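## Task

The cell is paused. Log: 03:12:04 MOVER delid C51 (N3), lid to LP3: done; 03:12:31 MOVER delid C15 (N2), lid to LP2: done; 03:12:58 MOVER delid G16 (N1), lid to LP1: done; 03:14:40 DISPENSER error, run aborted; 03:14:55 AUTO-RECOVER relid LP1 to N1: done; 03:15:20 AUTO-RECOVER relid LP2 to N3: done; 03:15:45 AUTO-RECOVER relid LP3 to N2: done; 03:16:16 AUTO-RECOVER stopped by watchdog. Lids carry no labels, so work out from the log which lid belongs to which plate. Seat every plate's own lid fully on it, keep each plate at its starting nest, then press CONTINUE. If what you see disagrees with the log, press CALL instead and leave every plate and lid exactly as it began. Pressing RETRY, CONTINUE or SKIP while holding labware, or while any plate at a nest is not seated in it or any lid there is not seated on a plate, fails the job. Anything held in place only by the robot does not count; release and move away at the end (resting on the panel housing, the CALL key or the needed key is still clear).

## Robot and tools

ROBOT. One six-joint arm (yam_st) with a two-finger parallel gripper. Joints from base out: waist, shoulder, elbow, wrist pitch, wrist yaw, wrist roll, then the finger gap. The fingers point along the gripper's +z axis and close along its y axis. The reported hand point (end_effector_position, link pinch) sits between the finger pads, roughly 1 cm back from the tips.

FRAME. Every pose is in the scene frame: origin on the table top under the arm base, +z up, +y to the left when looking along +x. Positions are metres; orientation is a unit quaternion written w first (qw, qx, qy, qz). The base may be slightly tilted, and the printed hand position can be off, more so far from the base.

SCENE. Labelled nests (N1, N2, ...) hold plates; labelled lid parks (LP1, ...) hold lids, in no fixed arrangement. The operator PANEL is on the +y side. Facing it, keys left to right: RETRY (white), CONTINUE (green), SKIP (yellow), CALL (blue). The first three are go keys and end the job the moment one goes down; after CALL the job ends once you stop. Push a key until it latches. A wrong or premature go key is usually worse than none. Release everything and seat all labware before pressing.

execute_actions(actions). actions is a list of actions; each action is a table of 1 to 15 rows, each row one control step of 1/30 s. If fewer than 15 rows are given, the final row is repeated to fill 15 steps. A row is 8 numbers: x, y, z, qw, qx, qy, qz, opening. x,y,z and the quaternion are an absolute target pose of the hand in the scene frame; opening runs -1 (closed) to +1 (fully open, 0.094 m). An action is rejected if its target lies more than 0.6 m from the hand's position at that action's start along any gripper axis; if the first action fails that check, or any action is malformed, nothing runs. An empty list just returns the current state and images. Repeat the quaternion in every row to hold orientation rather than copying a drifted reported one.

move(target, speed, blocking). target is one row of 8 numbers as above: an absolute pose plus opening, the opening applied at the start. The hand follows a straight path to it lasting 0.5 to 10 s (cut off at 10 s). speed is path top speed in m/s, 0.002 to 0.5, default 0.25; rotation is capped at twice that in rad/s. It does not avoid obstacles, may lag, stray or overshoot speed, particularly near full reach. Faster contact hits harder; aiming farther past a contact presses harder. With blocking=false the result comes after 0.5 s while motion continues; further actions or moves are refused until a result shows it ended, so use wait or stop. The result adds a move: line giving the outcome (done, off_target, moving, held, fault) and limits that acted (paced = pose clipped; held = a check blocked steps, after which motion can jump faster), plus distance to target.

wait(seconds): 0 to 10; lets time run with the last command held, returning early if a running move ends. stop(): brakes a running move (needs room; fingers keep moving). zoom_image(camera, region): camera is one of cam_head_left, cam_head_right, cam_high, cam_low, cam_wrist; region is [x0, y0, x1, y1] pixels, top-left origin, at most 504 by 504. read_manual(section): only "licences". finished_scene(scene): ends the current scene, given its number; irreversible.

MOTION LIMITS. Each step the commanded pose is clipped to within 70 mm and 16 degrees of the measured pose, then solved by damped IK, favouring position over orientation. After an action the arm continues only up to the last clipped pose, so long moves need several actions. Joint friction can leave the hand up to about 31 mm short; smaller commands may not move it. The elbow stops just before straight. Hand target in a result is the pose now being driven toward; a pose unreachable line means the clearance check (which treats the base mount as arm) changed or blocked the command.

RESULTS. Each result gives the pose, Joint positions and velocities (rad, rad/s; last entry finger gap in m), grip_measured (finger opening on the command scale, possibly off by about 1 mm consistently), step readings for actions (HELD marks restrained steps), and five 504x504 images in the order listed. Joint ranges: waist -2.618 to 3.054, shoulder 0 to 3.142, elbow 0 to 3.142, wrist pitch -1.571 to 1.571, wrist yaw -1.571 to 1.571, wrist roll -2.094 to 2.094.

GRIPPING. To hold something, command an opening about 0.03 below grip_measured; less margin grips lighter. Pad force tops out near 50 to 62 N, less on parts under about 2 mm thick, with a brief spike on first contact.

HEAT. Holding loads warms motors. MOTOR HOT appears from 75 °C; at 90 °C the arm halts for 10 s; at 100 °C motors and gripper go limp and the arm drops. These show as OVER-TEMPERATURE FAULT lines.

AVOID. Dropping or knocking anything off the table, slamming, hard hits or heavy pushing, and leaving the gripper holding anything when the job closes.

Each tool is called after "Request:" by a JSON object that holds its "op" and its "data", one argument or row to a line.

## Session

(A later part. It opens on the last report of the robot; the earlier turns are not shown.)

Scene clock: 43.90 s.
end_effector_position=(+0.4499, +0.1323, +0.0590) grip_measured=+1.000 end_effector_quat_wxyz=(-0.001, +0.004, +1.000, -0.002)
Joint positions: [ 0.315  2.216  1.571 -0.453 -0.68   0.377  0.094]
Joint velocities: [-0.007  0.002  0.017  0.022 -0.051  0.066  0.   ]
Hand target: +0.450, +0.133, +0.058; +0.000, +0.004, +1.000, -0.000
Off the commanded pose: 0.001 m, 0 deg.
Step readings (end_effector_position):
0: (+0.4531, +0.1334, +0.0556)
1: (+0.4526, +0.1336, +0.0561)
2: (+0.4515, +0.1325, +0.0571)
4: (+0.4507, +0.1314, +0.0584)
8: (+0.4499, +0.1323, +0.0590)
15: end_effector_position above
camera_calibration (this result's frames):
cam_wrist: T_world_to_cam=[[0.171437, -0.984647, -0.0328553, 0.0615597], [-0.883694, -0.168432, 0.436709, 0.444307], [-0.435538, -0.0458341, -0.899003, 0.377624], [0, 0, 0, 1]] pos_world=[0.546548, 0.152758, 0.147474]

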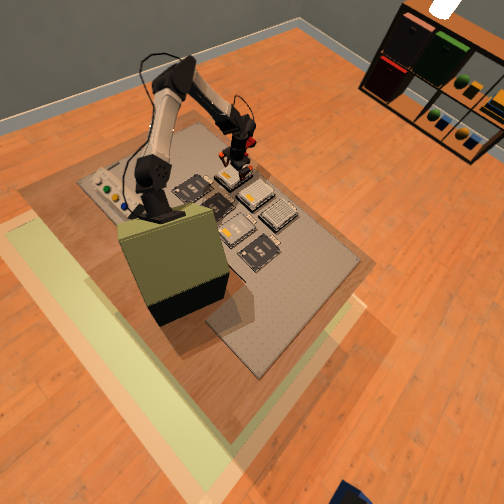

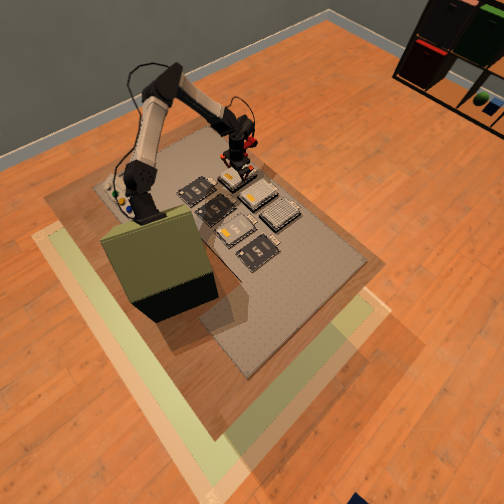

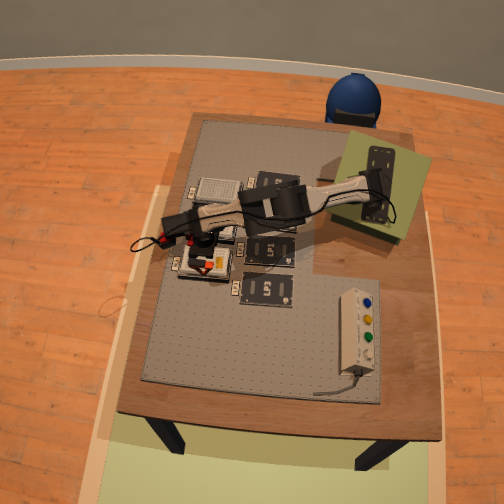

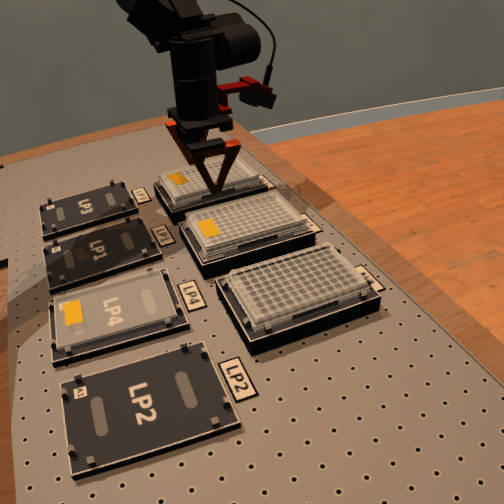

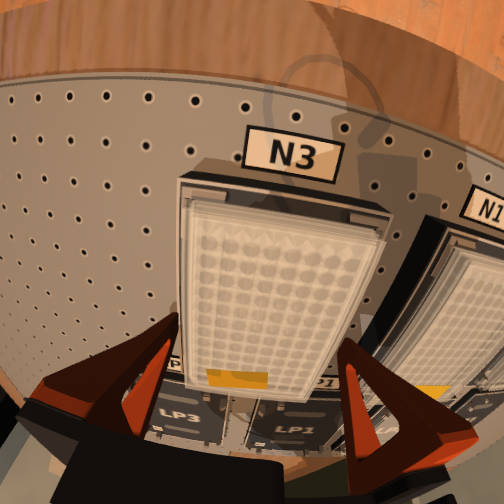

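Request:
{"op": "execute_actions", "data": {
  "actions": [
    [[0.439,0.124,0.057,0,0.025,1,0,1],[0.472,0.153,0.0565,0,-0.039,1,0,1],[0.428,0.114,0.056,0,0.047,1,0,1],[0.472,0.153,0.056,0,-0.039,1,0,1],[0.439,0.124,0.056,0,0.025,1,0,1],[0.450,0.1335,0.056,0,0.004,1,0,1]]
  ]
}}

Scene clock: 44.73 s.
end_effector_position=(+0.4524, +0.1332, +0.0578) grip_measured=+1.000 end_effector_quat_wxyz=(+0.003, +0.002, +1.000, -0.000)
Joint positions: [ 0.317  2.22   1.575 -0.442 -0.68   0.381  0.094]
Joint velocities: [-0.017 -0.022 -0.002 -0.022 -0.022 -0.037  0.   ]
Hand target: +0.450, +0.134, +0.056; -0.000, +0.004, +1.000, +0.000
Off the commanded pose: 0.003 m, 0 deg.
Step readings (end_effector_position):
0: (+0.4499, +0.1323, +0.0590)
1: (+0.4495, +0.1317, +0.0585)
2: (+0.4498, +0.1324, +0.0590)
4: (+0.4507, +0.1332, +0.0585)
8: (+0.4524, +0.1332, +0.0578)
15: end_effector_position above
camera_calibration (this result's frames):
cam_wrist: T_world_to_cam=[[0.174698, -0.983998, -0.0350661, 0.0605754], [-0.886184, -0.172654, 0.429964, 0.449311], [-0.429137, -0.0440385, -0.902165, 0.374661], [0, 0, 0, 1]] pos_world=[0.54837, 0.153681, 0.146943]

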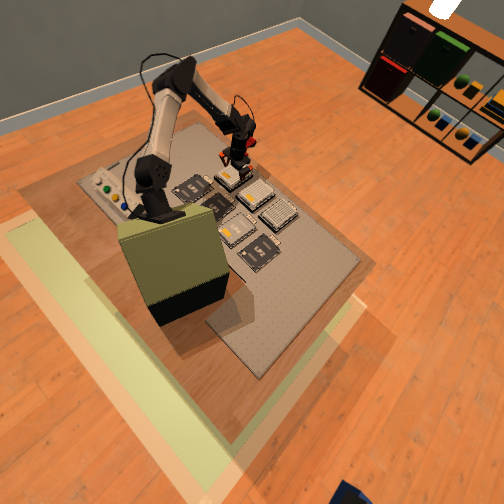

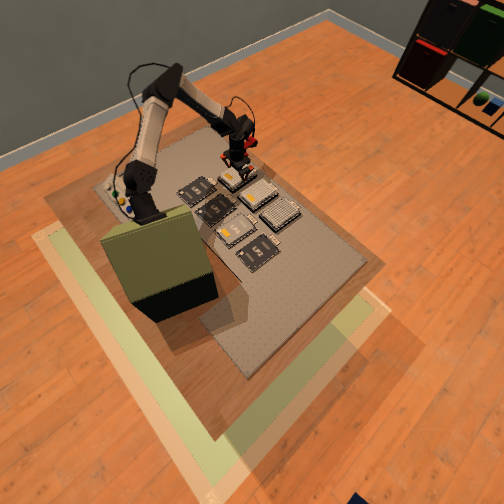

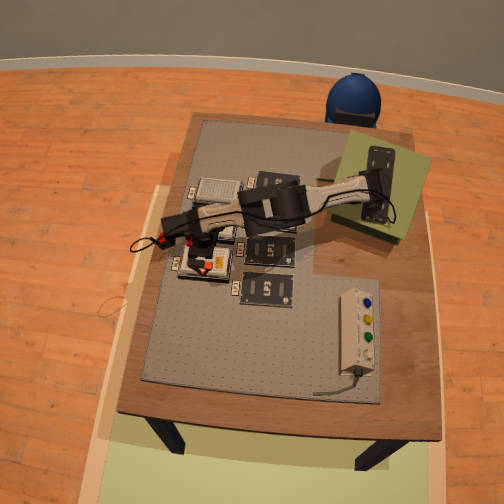

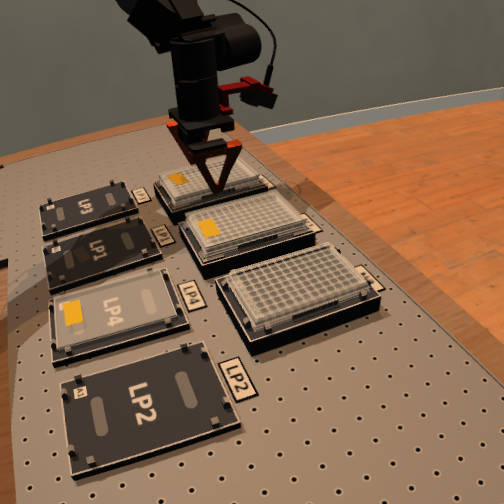

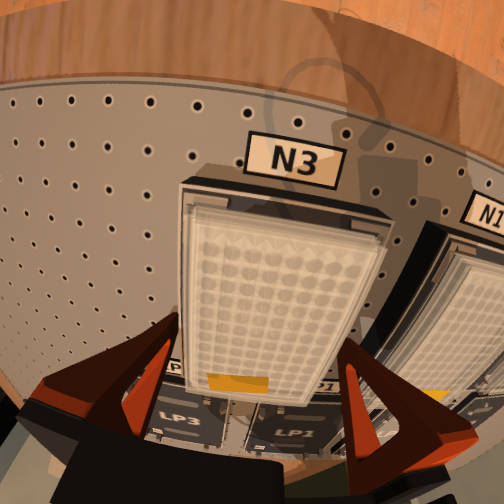

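Request:
{"op": "execute_actions", "data": {
  "actions": [
    [[0.451,0.1333,0.057,0,0.004,1,0,0.95],[0.451,0.1333,0.057,0,0.004,1,0,0.9],[0.451,0.1333,0.057,0,0.004,1,0,0.87],[0.451,0.1333,0.057,0,0.004,1,0,0.85],[0.451,0.1333,0.057,0,0.004,1,0,0.83],[0.451,0.1333,0.057,0,0.004,1,0,0.81],[0.451,0.1333,0.057,0,0.004,1,0,0.80],[0.451,0.1333,0.057,0,0.004,1,0,0.79],[0.451,0.1333,0.057,0,0.004,1,0,0.78],[0.451,0.1333,0.057,0,0.004,1,0,0.77],[0.451,0.1333,0.057,0,0.004,1,0,0.76]]
  ]
}}

Scene clock: 45.83 s.
end_effector_position=(+0.4524, +0.1332, +0.0578) grip_measured=+0.787 end_effector_quat_wxyz=(+0.003, +0.002, +1.000, -0.000)
Joint positions: [ 0.317  2.22   1.575 -0.442 -0.68   0.381  0.084]
Joint velocities: [-0.007 -0.002  0.007  0.051  0.051  0.051  0.002]
Hand target: +0.451, +0.133, +0.057; +0.000, +0.004, +1.000, +0.000
Off the commanded pose: 0.002 m, 0 deg.
Step readings (end_effector_position):
0: (+0.4524, +0.1332, +0.0578)
1: (+0.4524, +0.1332, +0.0578)
2: (+0.4524, +0.1332, +0.0578)
4: (+0.4524, +0.1332, +0.0578)
8: (+0.4524, +0.1332, +0.0578)
15: end_effector_position above
camera_calibration (this result's frames):
cam_wrist: T_world_to_cam=[[0.174698, -0.983998, -0.0350661, 0.0605754], [-0.886184, -0.172654, 0.429964, 0.449311], [-0.429137, -0.0440385, -0.902165, 0.374661], [0, 0, 0, 1]] pos_world=[0.54837, 0.153681, 0.146943]

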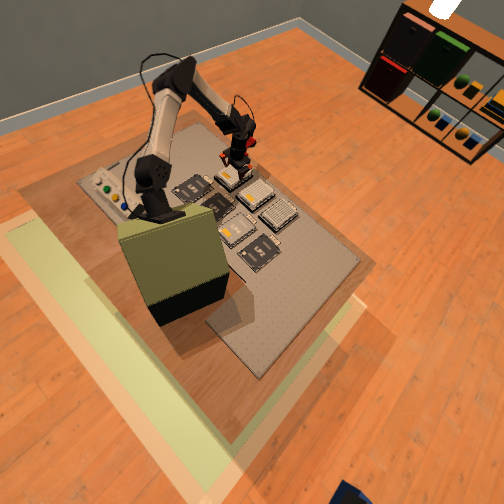

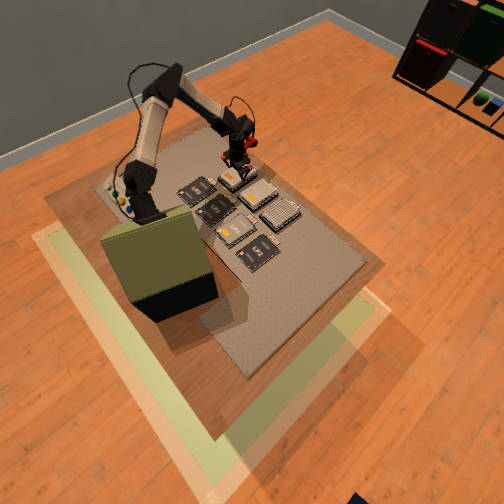

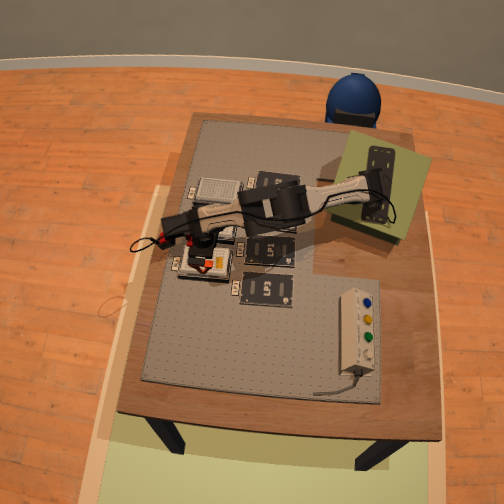

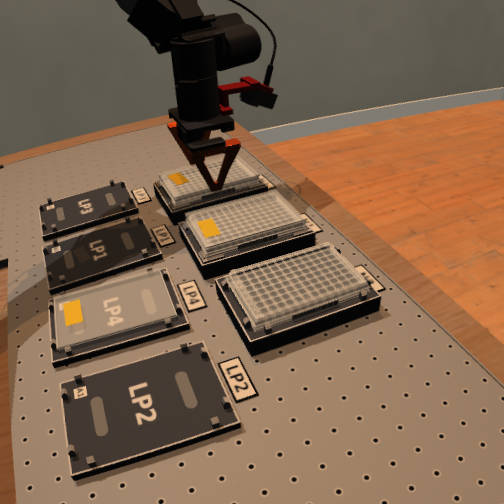

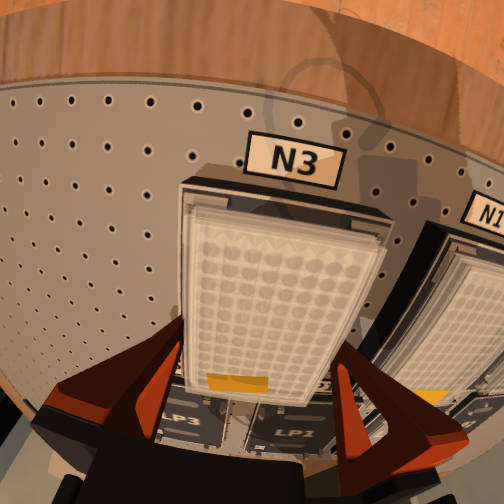

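Request:
{"op": "execute_actions", "data": {
  "actions": [
    [[0.441,0.143,0.060,0,0.024,1,0,0.76],[0.474,0.113,0.062,0,-0.040,1,0,0.76],[0.430,0.153,0.064,0,0.046,1,0,0.76],[0.474,0.113,0.066,0,-0.040,1,0,0.76],[0.430,0.153,0.068,0,0.046,1,0,0.76],[0.474,0.113,0.070,0,-0.040,1,0,0.76],[0.430,0.153,0.072,0,0.046,1,0,0.76],[0.474,0.113,0.074,0,-0.040,1,0,0.76],[0.430,0.153,0.076,0,0.046,1,0,0.76],[0.474,0.113,0.078,0,-0.040,1,0,0.76],[0.430,0.153,0.080,0,0.046,1,0,0.76],[0.463,0.123,0.082,0,-0.018,1,0,0.76],[0.452,0.133,0.084,0,0.003,1,0,0.76]]
  ]
}}

Scene clock: 46.80 s.
end_effector_position=(+0.4518, +0.1331, +0.0768) grip_measured=+0.787 end_effector_quat_wxyz=(+0.001, +0.002, +1.000, -0.000)
Joint positions: [ 0.289  2.181  1.569 -0.498 -0.693  0.347  0.084]
Joint velocities: [-0.017  0.002 -0.017 -0.139 -0.066 -0.051  0.   ]
Hand target: +0.452, +0.133, +0.084; +0.000, +0.003, +1.000, +0.000
Off the commanded pose: 0.007 m, 0 deg.
Step readings (end_effector_position):
0: (+0.4524, +0.1332, +0.0578)
1: (+0.4520, +0.1333, +0.0579)
2: (+0.4522, +0.1322, +0.0586)
4: (+0.4518, +0.1312, +0.0601)
8: (+0.4525, +0.1319, +0.0678)
15: end_effector_position above
camera_calibration (this result's frames):
cam_wrist: T_world_to_cam=[[0.175259, -0.983897, -0.0350839, 0.0609241], [-0.884997, -0.173055, 0.43224, 0.439951], [-0.431351, -0.0447047, -0.901076, 0.392644], [0, 0, 0, 1]] pos_world=[0.548045, 0.153632, 0.165776]

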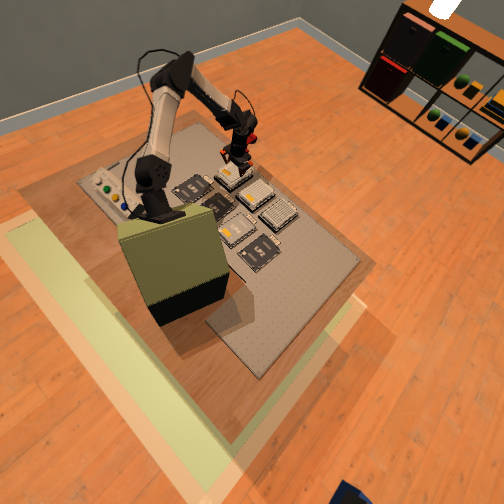

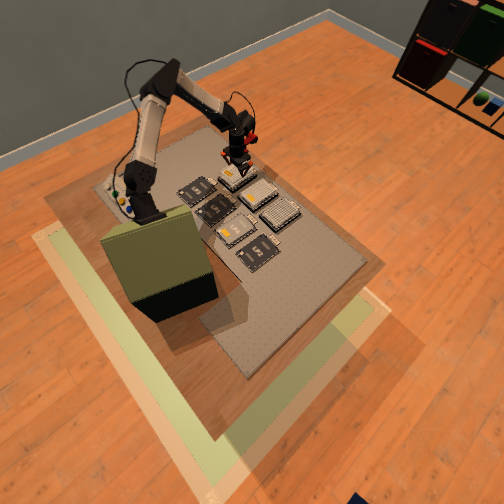

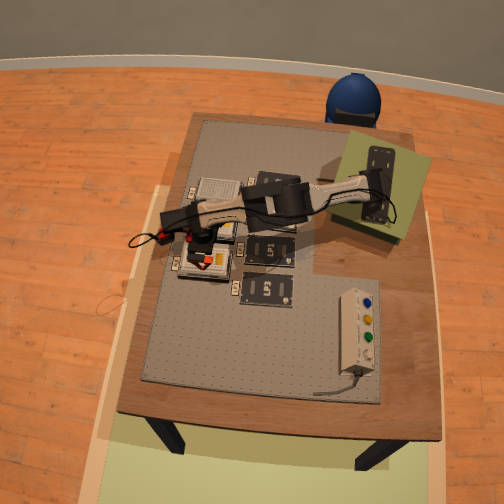

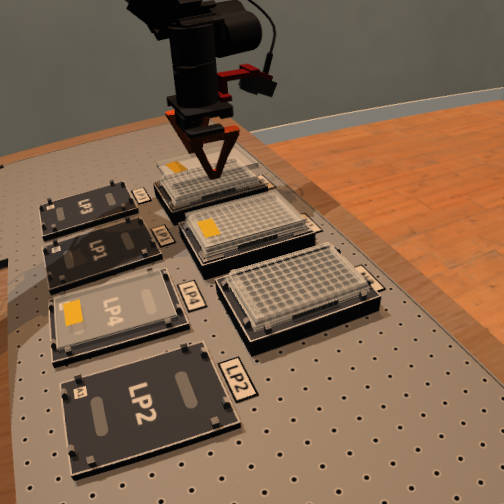

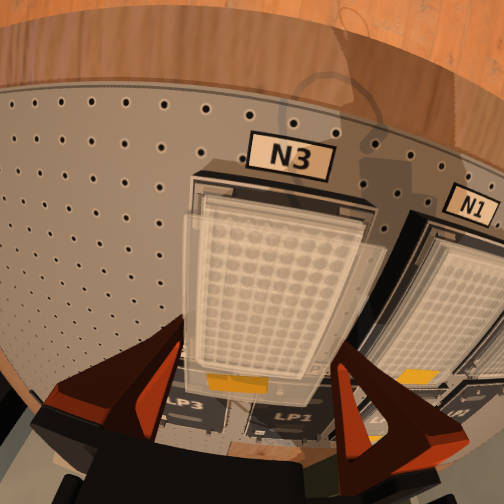

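Lid lifted cleanly. Up and over.

Request:
{"op": "move", "data": {
  "target": [0.452,0.133,0.11,0,0.003,1,0,0.76],
  "speed": 0.15
}}

Request:
{"op": "move", "data": {
  "target": [0.452,-0.136,0.105,0,0.022,1,0,0.76],
  "speed": 0.25
}}

Scene clock: 48.03 s.
end_effector_position=(+0.4504, +0.1302, +0.1031) grip_measured=+0.787 end_effector_quat_wxyz=(-0.001, +0.004, +1.000, -0.003)
Joint positions: [ 0.247  2.134  1.569 -0.586 -0.708  0.295  0.084]
Joint velocities: [-0.002 -0.017  0.007  0.022 -0.095 -0.007  0.   ]
Hand target: +0.452, +0.133, +0.110; +0.000, +0.003, +1.000, -0.000
Off the commanded pose: 0.008 m, 0 deg.
move: done
camera_calibration (this result's frames):
cam_wrist: T_world_to_cam=[[0.172167, -0.984599, -0.0303855, 0.0602676], [-0.88311, -0.16794, 0.438079, 0.424736], [-0.436435, -0.0485893, -0.898423, 0.418077], [0, 0, 0, 1]] pos_world=[0.547176, 0.150984, 0.191374]

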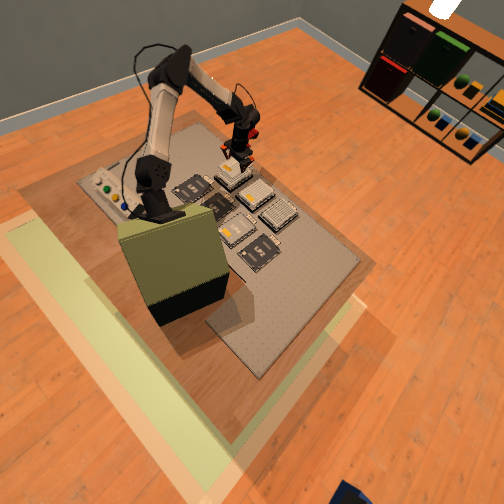

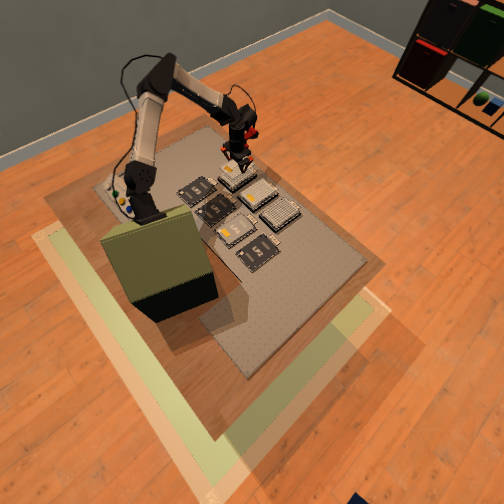

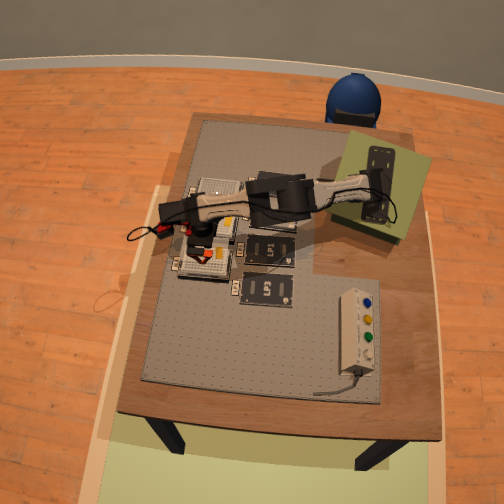

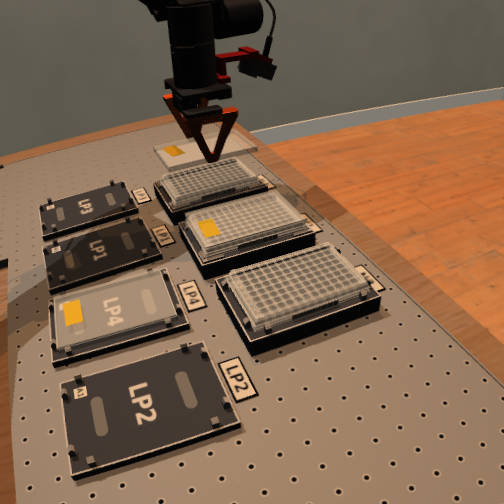

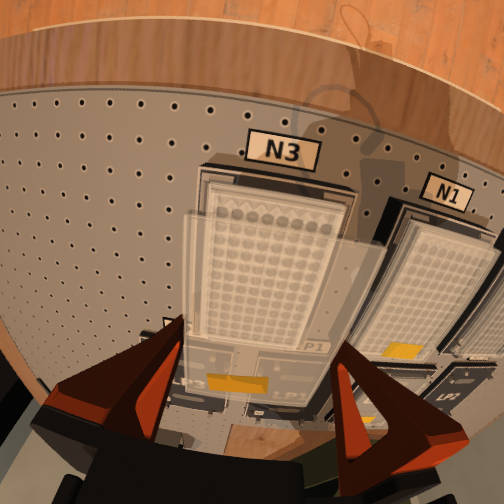

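Scene clock: 49.70 s.
end_effector_position=(+0.4480, -0.1374, +0.1059) grip_measured=+0.787 end_effector_quat_wxyz=(+0.001, +0.025, +1.000, -0.004)
Joint positions: [-0.183  2.709  1.857 -0.697 -0.804 -0.238  0.084]
Joint velocities: [-0.007 -0.002 -0.002 -0.095  0.022 -0.007 -0.   ]
Hand target: +0.450, -0.136, +0.105; -0.001, +0.022, +1.000, +0.001
Off the commanded pose: 0.004 m, 1 deg.
move: done
camera_calibration (this result's frames):
cam_wrist: T_world_to_cam=[[0.130877, -0.990985, -0.0286341, -0.185328], [-0.891789, -0.130296, 0.433285, 0.385991], [-0.43311, -0.0311716, -0.900802, 0.407718], [0, 0, 0, 1]] pos_world=[0.545064, -0.120655, 0.194723]

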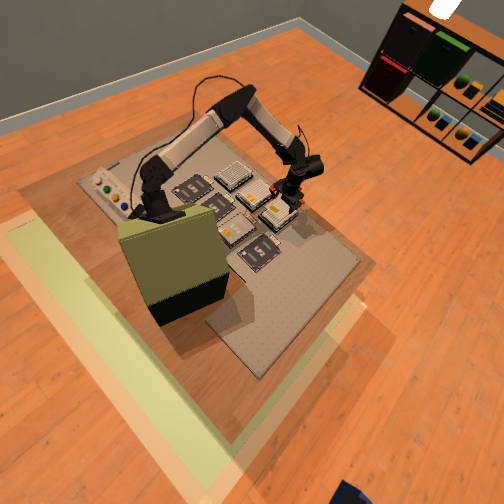

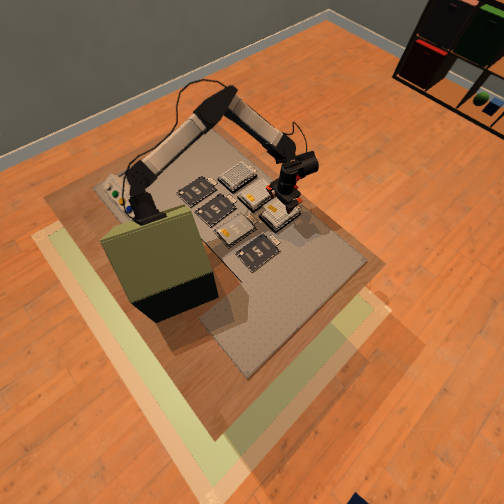

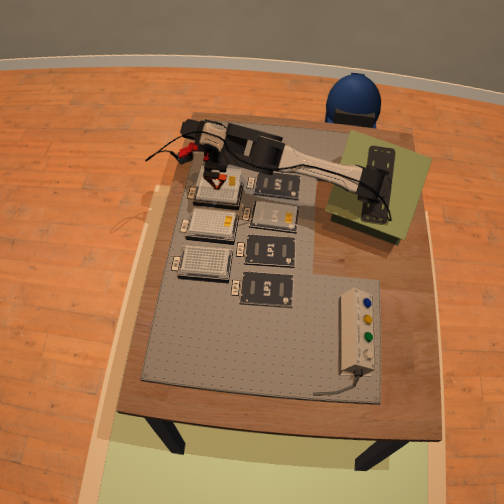

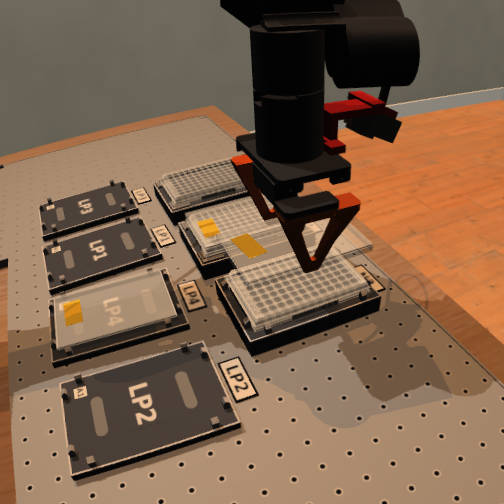

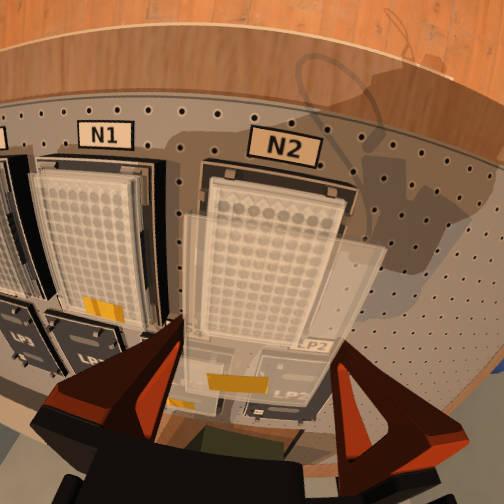

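Request:
{"op": "execute_actions", "data": {
  "actions": [
    [[0.462,-0.126,0.102,0,0.000,1,0,0.76],[0.429,-0.156,0.099,0,0.065,1,0,0.76],[0.473,-0.116,0.096,0,-0.021,1,0,0.76],[0.429,-0.156,0.093,0,0.065,1,0,0.76],[0.473,-0.116,0.090,0,-0.021,1,0,0.76],[0.429,-0.156,0.087,0,0.065,1,0,0.76],[0.473,-0.116,0.084,0,-0.021,1,0,0.76],[0.429,-0.156,0.081,0,0.065,1,0,0.76],[0.473,-0.116,0.078,0,-0.021,1,0,0.76],[0.429,-0.156,0.076,0,0.065,1,0,0.76],[0.473,-0.116,0.075,0,-0.021,1,0,0.76],[0.429,-0.156,0.075,0,0.065,1,0,0.76],[0.473,-0.116,0.075,0,-0.021,1,0,0.76],[0.440,-0.146,0.075,0,0.043,1,0,0.76],[0.451,-0.136,0.075,0,0.022,1,0,0.76]]
  ]
}}

Scene clock: 51.83 s.
end_effector_position=(+0.4531, -0.1335, +0.0806) grip_measured=+0.787 end_effector_quat_wxyz=(+0.000, +0.018, +1.000, -0.001)
Joint positions: [-0.137  2.753  1.883 -0.636 -0.807 -0.191  0.084]
Joint velocities: [ 0.002  0.012 -0.007  0.095  0.022  0.037  0.   ]
Hand target: +0.451, -0.136, +0.075; -0.000, +0.022, +1.000, -0.000
Off the commanded pose: 0.007 m, 1 deg.
Step readings (end_effector_position):
0: (+0.4471, -0.1371, +0.1059)
1: (+0.4482, -0.1364, +0.1061)
2: (+0.4485, -0.1374, +0.1056)
4: (+0.4513, -0.1376, +0.1041)
8: (+0.4536, -0.1365, +0.0961)
15: end_effector_position above
camera_calibration (this result's frames):
cam_wrist: T_world_to_cam=[[0.144688, -0.988865, -0.0347956, -0.18834], [-0.889117, -0.145364, 0.433981, 0.398751], [-0.434207, -0.0318547, -0.90025, 0.387647], [0, 0, 0, 1]] pos_world=[0.550106, -0.115931, 0.169375]

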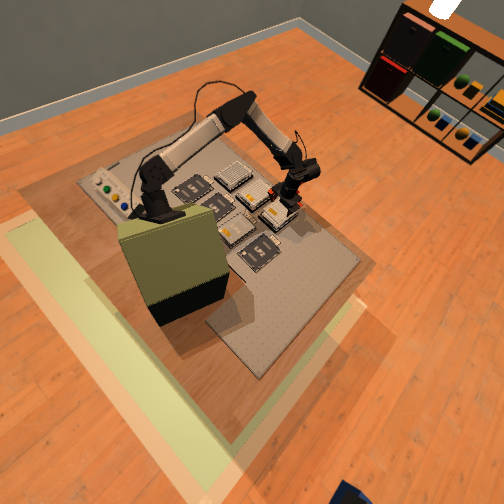

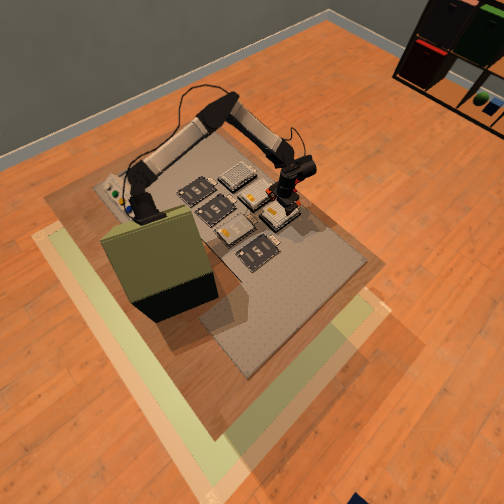

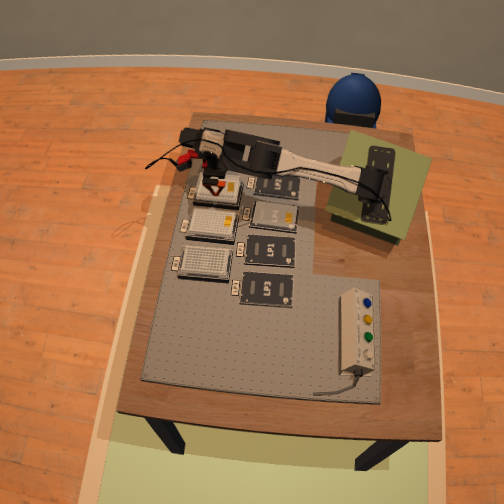

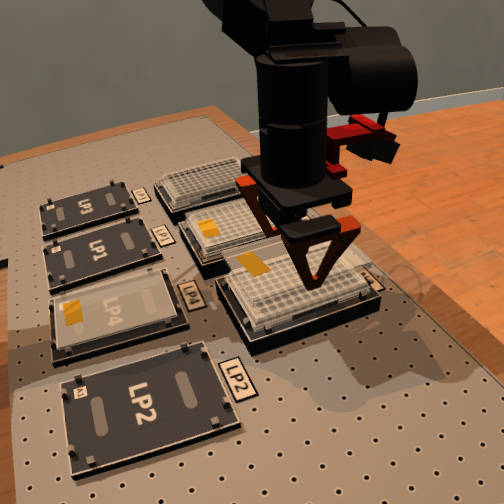

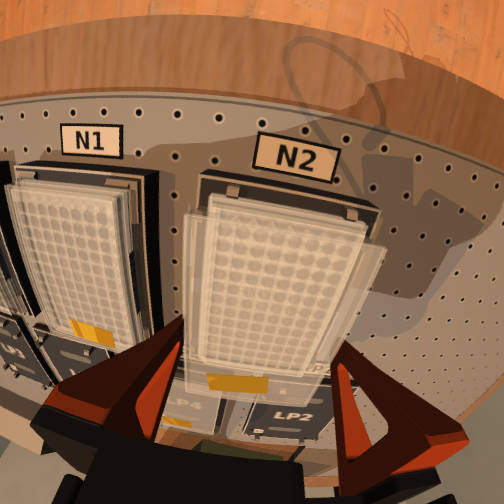

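Request:
{"op": "execute_actions", "data": {
  "actions": [
    [[0.462,-0.146,0.075,0,0.000,1,0,0.76],[0.429,-0.116,0.074,0,0.065,1,0,0.76],[0.473,-0.156,0.073,0,-0.021,1,0,0.76],[0.429,-0.116,0.072,0,0.065,1,0,0.76],[0.473,-0.156,0.071,0,-0.021,1,0,0.76],[0.429,-0.116,0.070,0,0.065,1,0,0.76],[0.473,-0.156,0.069,0,-0.021,1,0,0.76],[0.429,-0.116,0.068,0,0.065,1,0,0.76],[0.473,-0.156,0.068,0,-0.021,1,0,0.76],[0.429,-0.116,0.068,0,0.065,1,0,0.76],[0.473,-0.156,0.068,0,-0.021,1,0,0.76],[0.440,-0.126,0.068,0,0.043,1,0,0.76],[0.451,-0.136,0.068,0,0.022,1,0,0.76]]
  ]
}}

Scene clock: 52.87 s.
end_effector_position=(+0.4483, -0.1382, +0.0672) grip_measured=+0.787 end_effector_quat_wxyz=(-0.003, +0.025, +1.000, +0.000)
Joint positions: [-0.125  2.782  1.881 -0.601 -0.807 -0.166  0.084]
Joint velocities: [-0.022  0.007  0.012  0.037 -0.11  -0.066 -0.002]
Hand target: +0.451, -0.136, +0.068; -0.000, +0.022, +1.000, +0.000
Off the commanded pose: 0.004 m, 0 deg.
Step readings (end_effector_position):
0: (+0.4538, -0.1337, +0.0806)
1: (+0.4545, -0.1343, +0.0801)
2: (+0.4551, -0.1350, +0.0793)
4: (+0.4535, -0.1356, +0.0769)
8: (+0.4506, -0.1376, +0.0709)
15: end_effector_position above
camera_calibration (this result's frames):
cam_wrist: T_world_to_cam=[[0.130709, -0.990701, -0.0377775, -0.186522], [-0.888399, -0.133955, 0.439095, 0.40056], [-0.440072, -0.023832, -0.897646, 0.376864], [0, 0, 0, 1]] pos_world=[0.546084, -0.122149, 0.155361]

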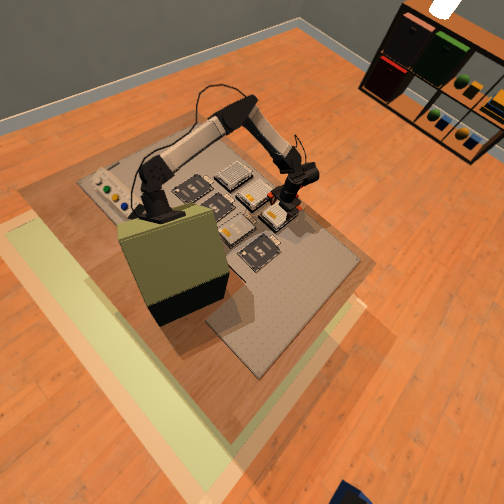

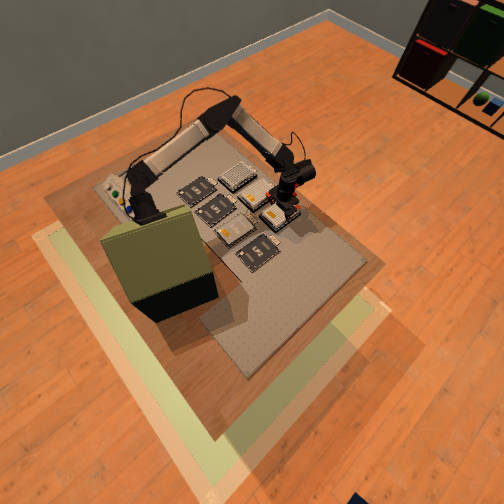

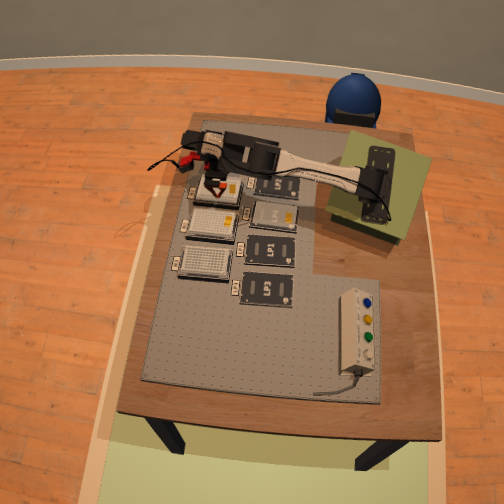

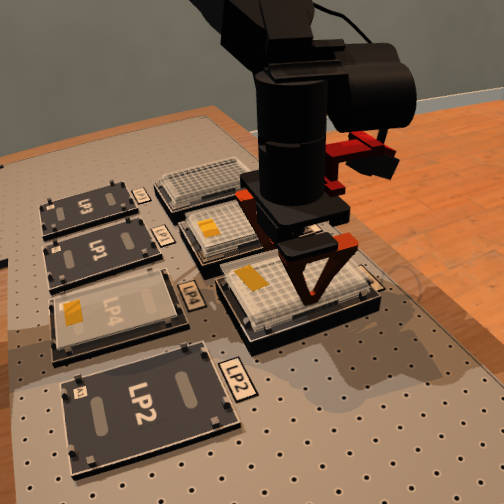

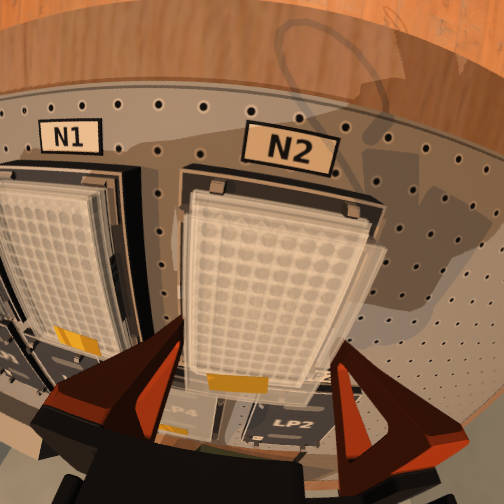

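Request:
{"op": "execute_actions", "data": {
  "actions": [
    [[0.473,-0.116,0.068,0,-0.021,1,0,0.76],[0.429,-0.156,0.068,0,0.065,1,0,0.76],[0.473,-0.116,0.068,0,-0.021,1,0,0.76],[0.429,-0.156,0.067,0,0.065,1,0,0.76],[0.473,-0.116,0.067,0,-0.021,1,0,0.76],[0.440,-0.146,0.067,0,0.043,1,0,0.76],[0.451,-0.136,0.067,0,0.022,1,0,0.76]]
  ]
}}

Scene clock: 53.90 s.
end_effector_position=(+0.4522, -0.1356, +0.0678) grip_measured=+0.787 end_effector_quat_wxyz=(+0.001, +0.019, +1.000, +0.000)
Joint positions: [-0.121  2.778  1.885 -0.596 -0.808 -0.164  0.084]
Joint velocities: [-0.012  0.002 -0.022  0.037 -0.095 -0.007  0.   ]
Hand target: +0.451, -0.136, +0.067; +0.000, +0.022, +1.000, +0.000
Off the commanded pose: 0.002 m, 0 deg.
Step readings (end_effector_position):
0: (+0.4483, -0.1382, +0.0672)
1: (+0.4496, -0.1371, +0.0676)
2: (+0.4493, -0.1379, +0.0671)
4: (+0.4505, -0.1368, +0.0675)
8: (+0.4522, -0.1356, +0.0678)
15: end_effector_position above
camera_calibration (this result's frames):
cam_wrist: T_world_to_cam=[[0.141121, -0.989319, -0.0365033, -0.188986], [-0.889952, -0.142926, 0.433079, 0.404004], [-0.43367, -0.0286303, -0.900617, 0.375815], [0, 0, 0, 1]] pos_world=[0.549194, -0.118465, 0.156601]

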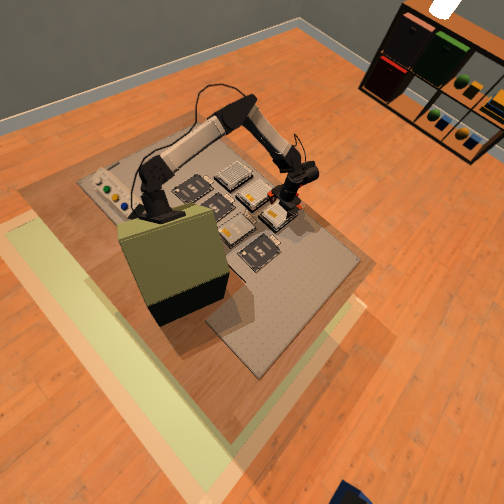

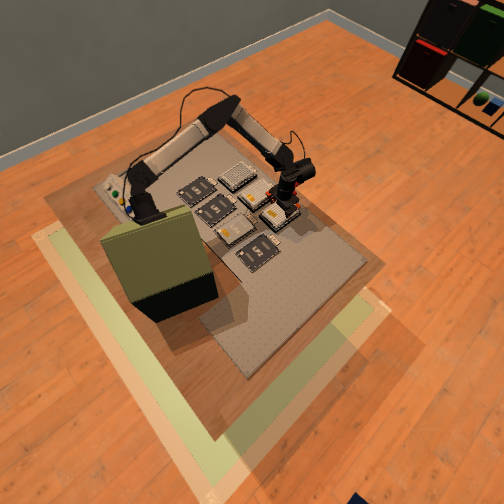

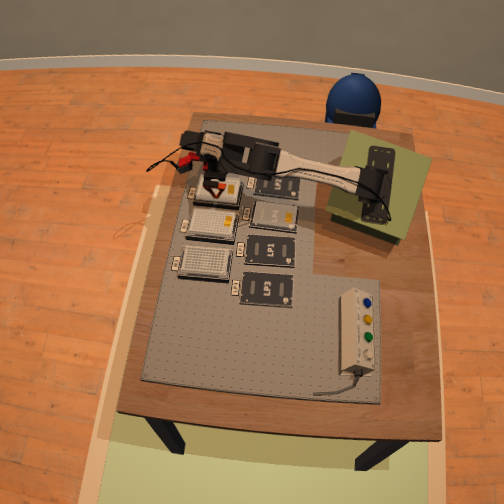

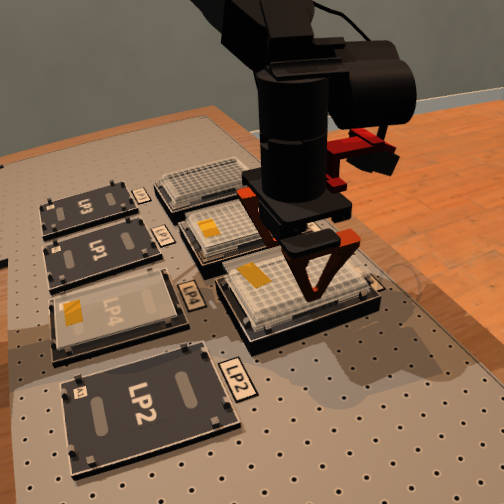

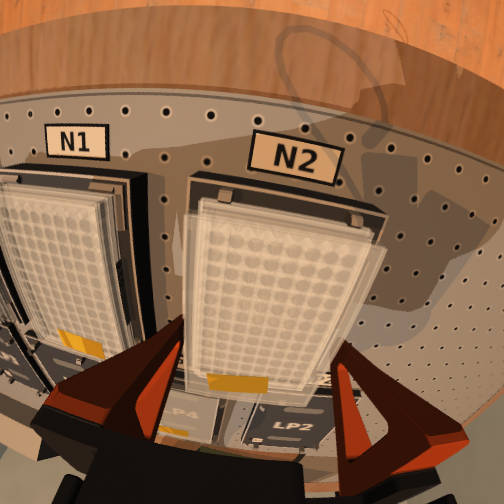

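Request:
{"op": "zoom_image", "data": {
  "camera": "cam_wrist",
  "region": [160,160,410,420]
}}

Request:
{"op": "zoom_image", "data": {
  "camera": "cam_low",
  "region": [200,220,400,360]
}}

Region (160, 160, 410, 420) of cam_wrist's 504x504 image, scaled by 1.938, with more detail than that image has; it fills the left 485 columns of this view, and the rest is white.

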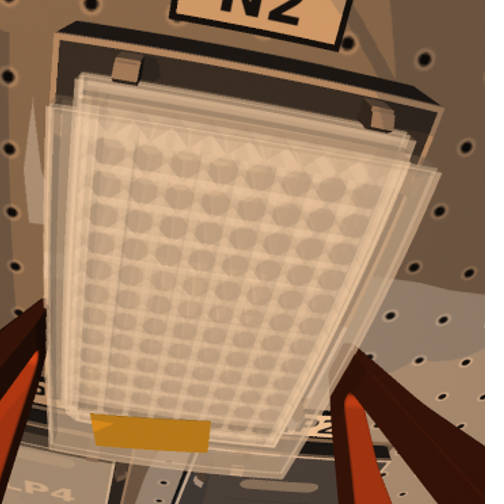

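Region (200, 220, 400, 360) of cam_low's 504x504 image, scaled by 2.520, with more detail than that image has; it fills the top 353 rows of this view, and the rest is white.

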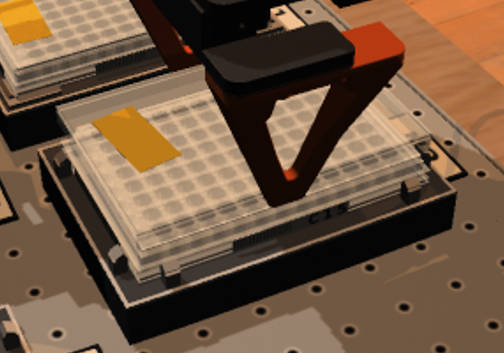

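Request:
{"op": "execute_actions", "data": {
  "actions": [
    [[0.440,-0.146,0.067,0,0.043,1,0,0.76],[0.473,-0.156,0.0665,0,-0.021,1,0,0.76],[0.429,-0.116,0.066,0,0.065,1,0,0.76],[0.473,-0.116,0.0655,0,-0.021,1,0,0.76],[0.429,-0.156,0.065,0,0.065,1,0,0.76],[0.473,-0.156,0.0645,0,-0.021,1,0,0.76],[0.429,-0.116,0.064,0,0.065,1,0,0.76],[0.473,-0.116,0.0635,0,-0.021,1,0,0.76],[0.429,-0.156,0.063,0,0.065,1,0,0.76],[0.462,-0.146,0.063,0,0.000,1,0,0.76],[0.451,-0.136,0.063,0,0.022,1,0,0.76]]
  ]
}}

Scene clock: 55.43 s.
end_effector_position=(+0.4504, -0.1388, +0.0642) grip_measured=+0.787 end_effector_quat_wxyz=(-0.001, +0.024, +1.000, +0.000)
Joint positions: [-0.121  2.792  1.892 -0.593 -0.807 -0.158  0.084]
Joint velocities: [-0.007 -0.017  0.002 -0.051  0.081 -0.007  0.   ]
Hand target: +0.451, -0.136, +0.063; -0.000, +0.022, +1.000, -0.000
Off the commanded pose: 0.003 m, 0 deg.
Step readings (end_effector_position):
0: (+0.4522, -0.1356, +0.0678)
1: (+0.4517, -0.1358, +0.0674)
2: (+0.4533, -0.1366, +0.0672)
4: (+0.4508, -0.1359, +0.0665)
8: (+0.4489, -0.1374, +0.0652)
15: end_effector_position above
camera_calibration (this result's frames):
cam_wrist: T_world_to_cam=[[0.132692, -0.990468, -0.0369623, -0.188419], [-0.889589, -0.135456, 0.436215, 0.404109], [-0.437063, -0.0250009, -0.899083, 0.373665], [0, 0, 0, 1]] pos_world=[0.547807, -0.122542, 0.152713]

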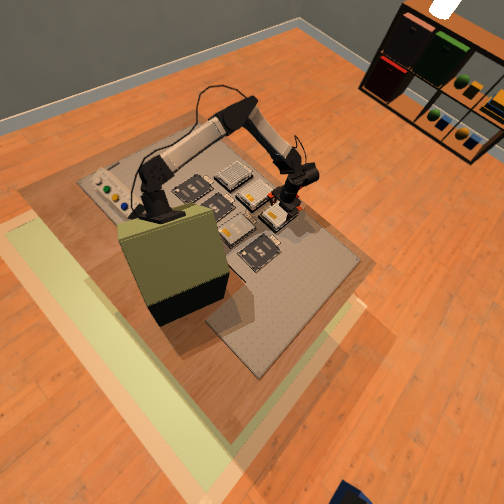

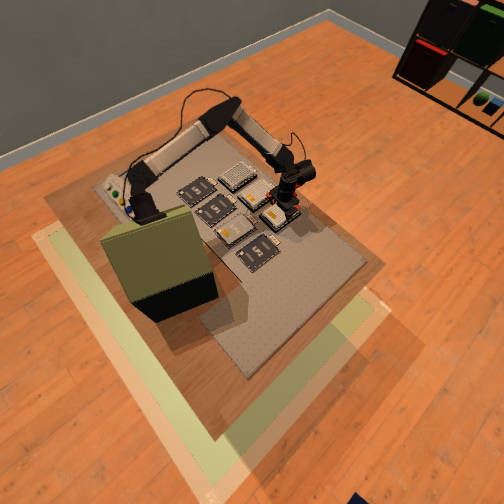

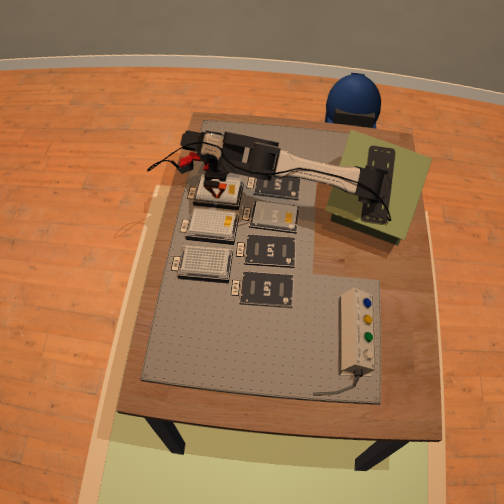

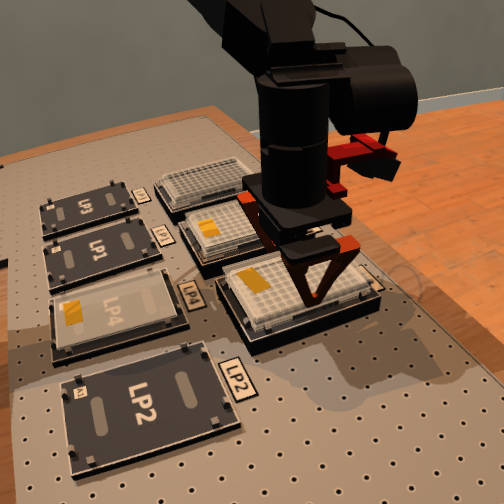

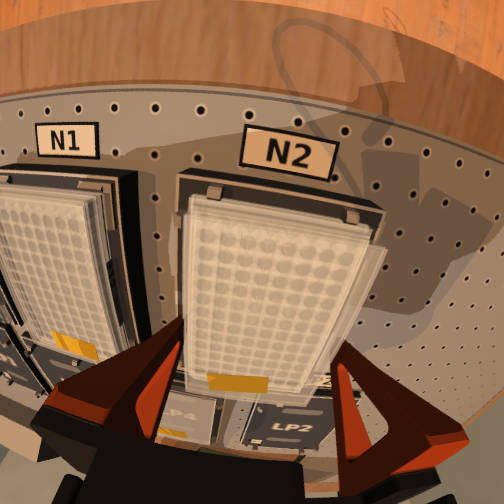

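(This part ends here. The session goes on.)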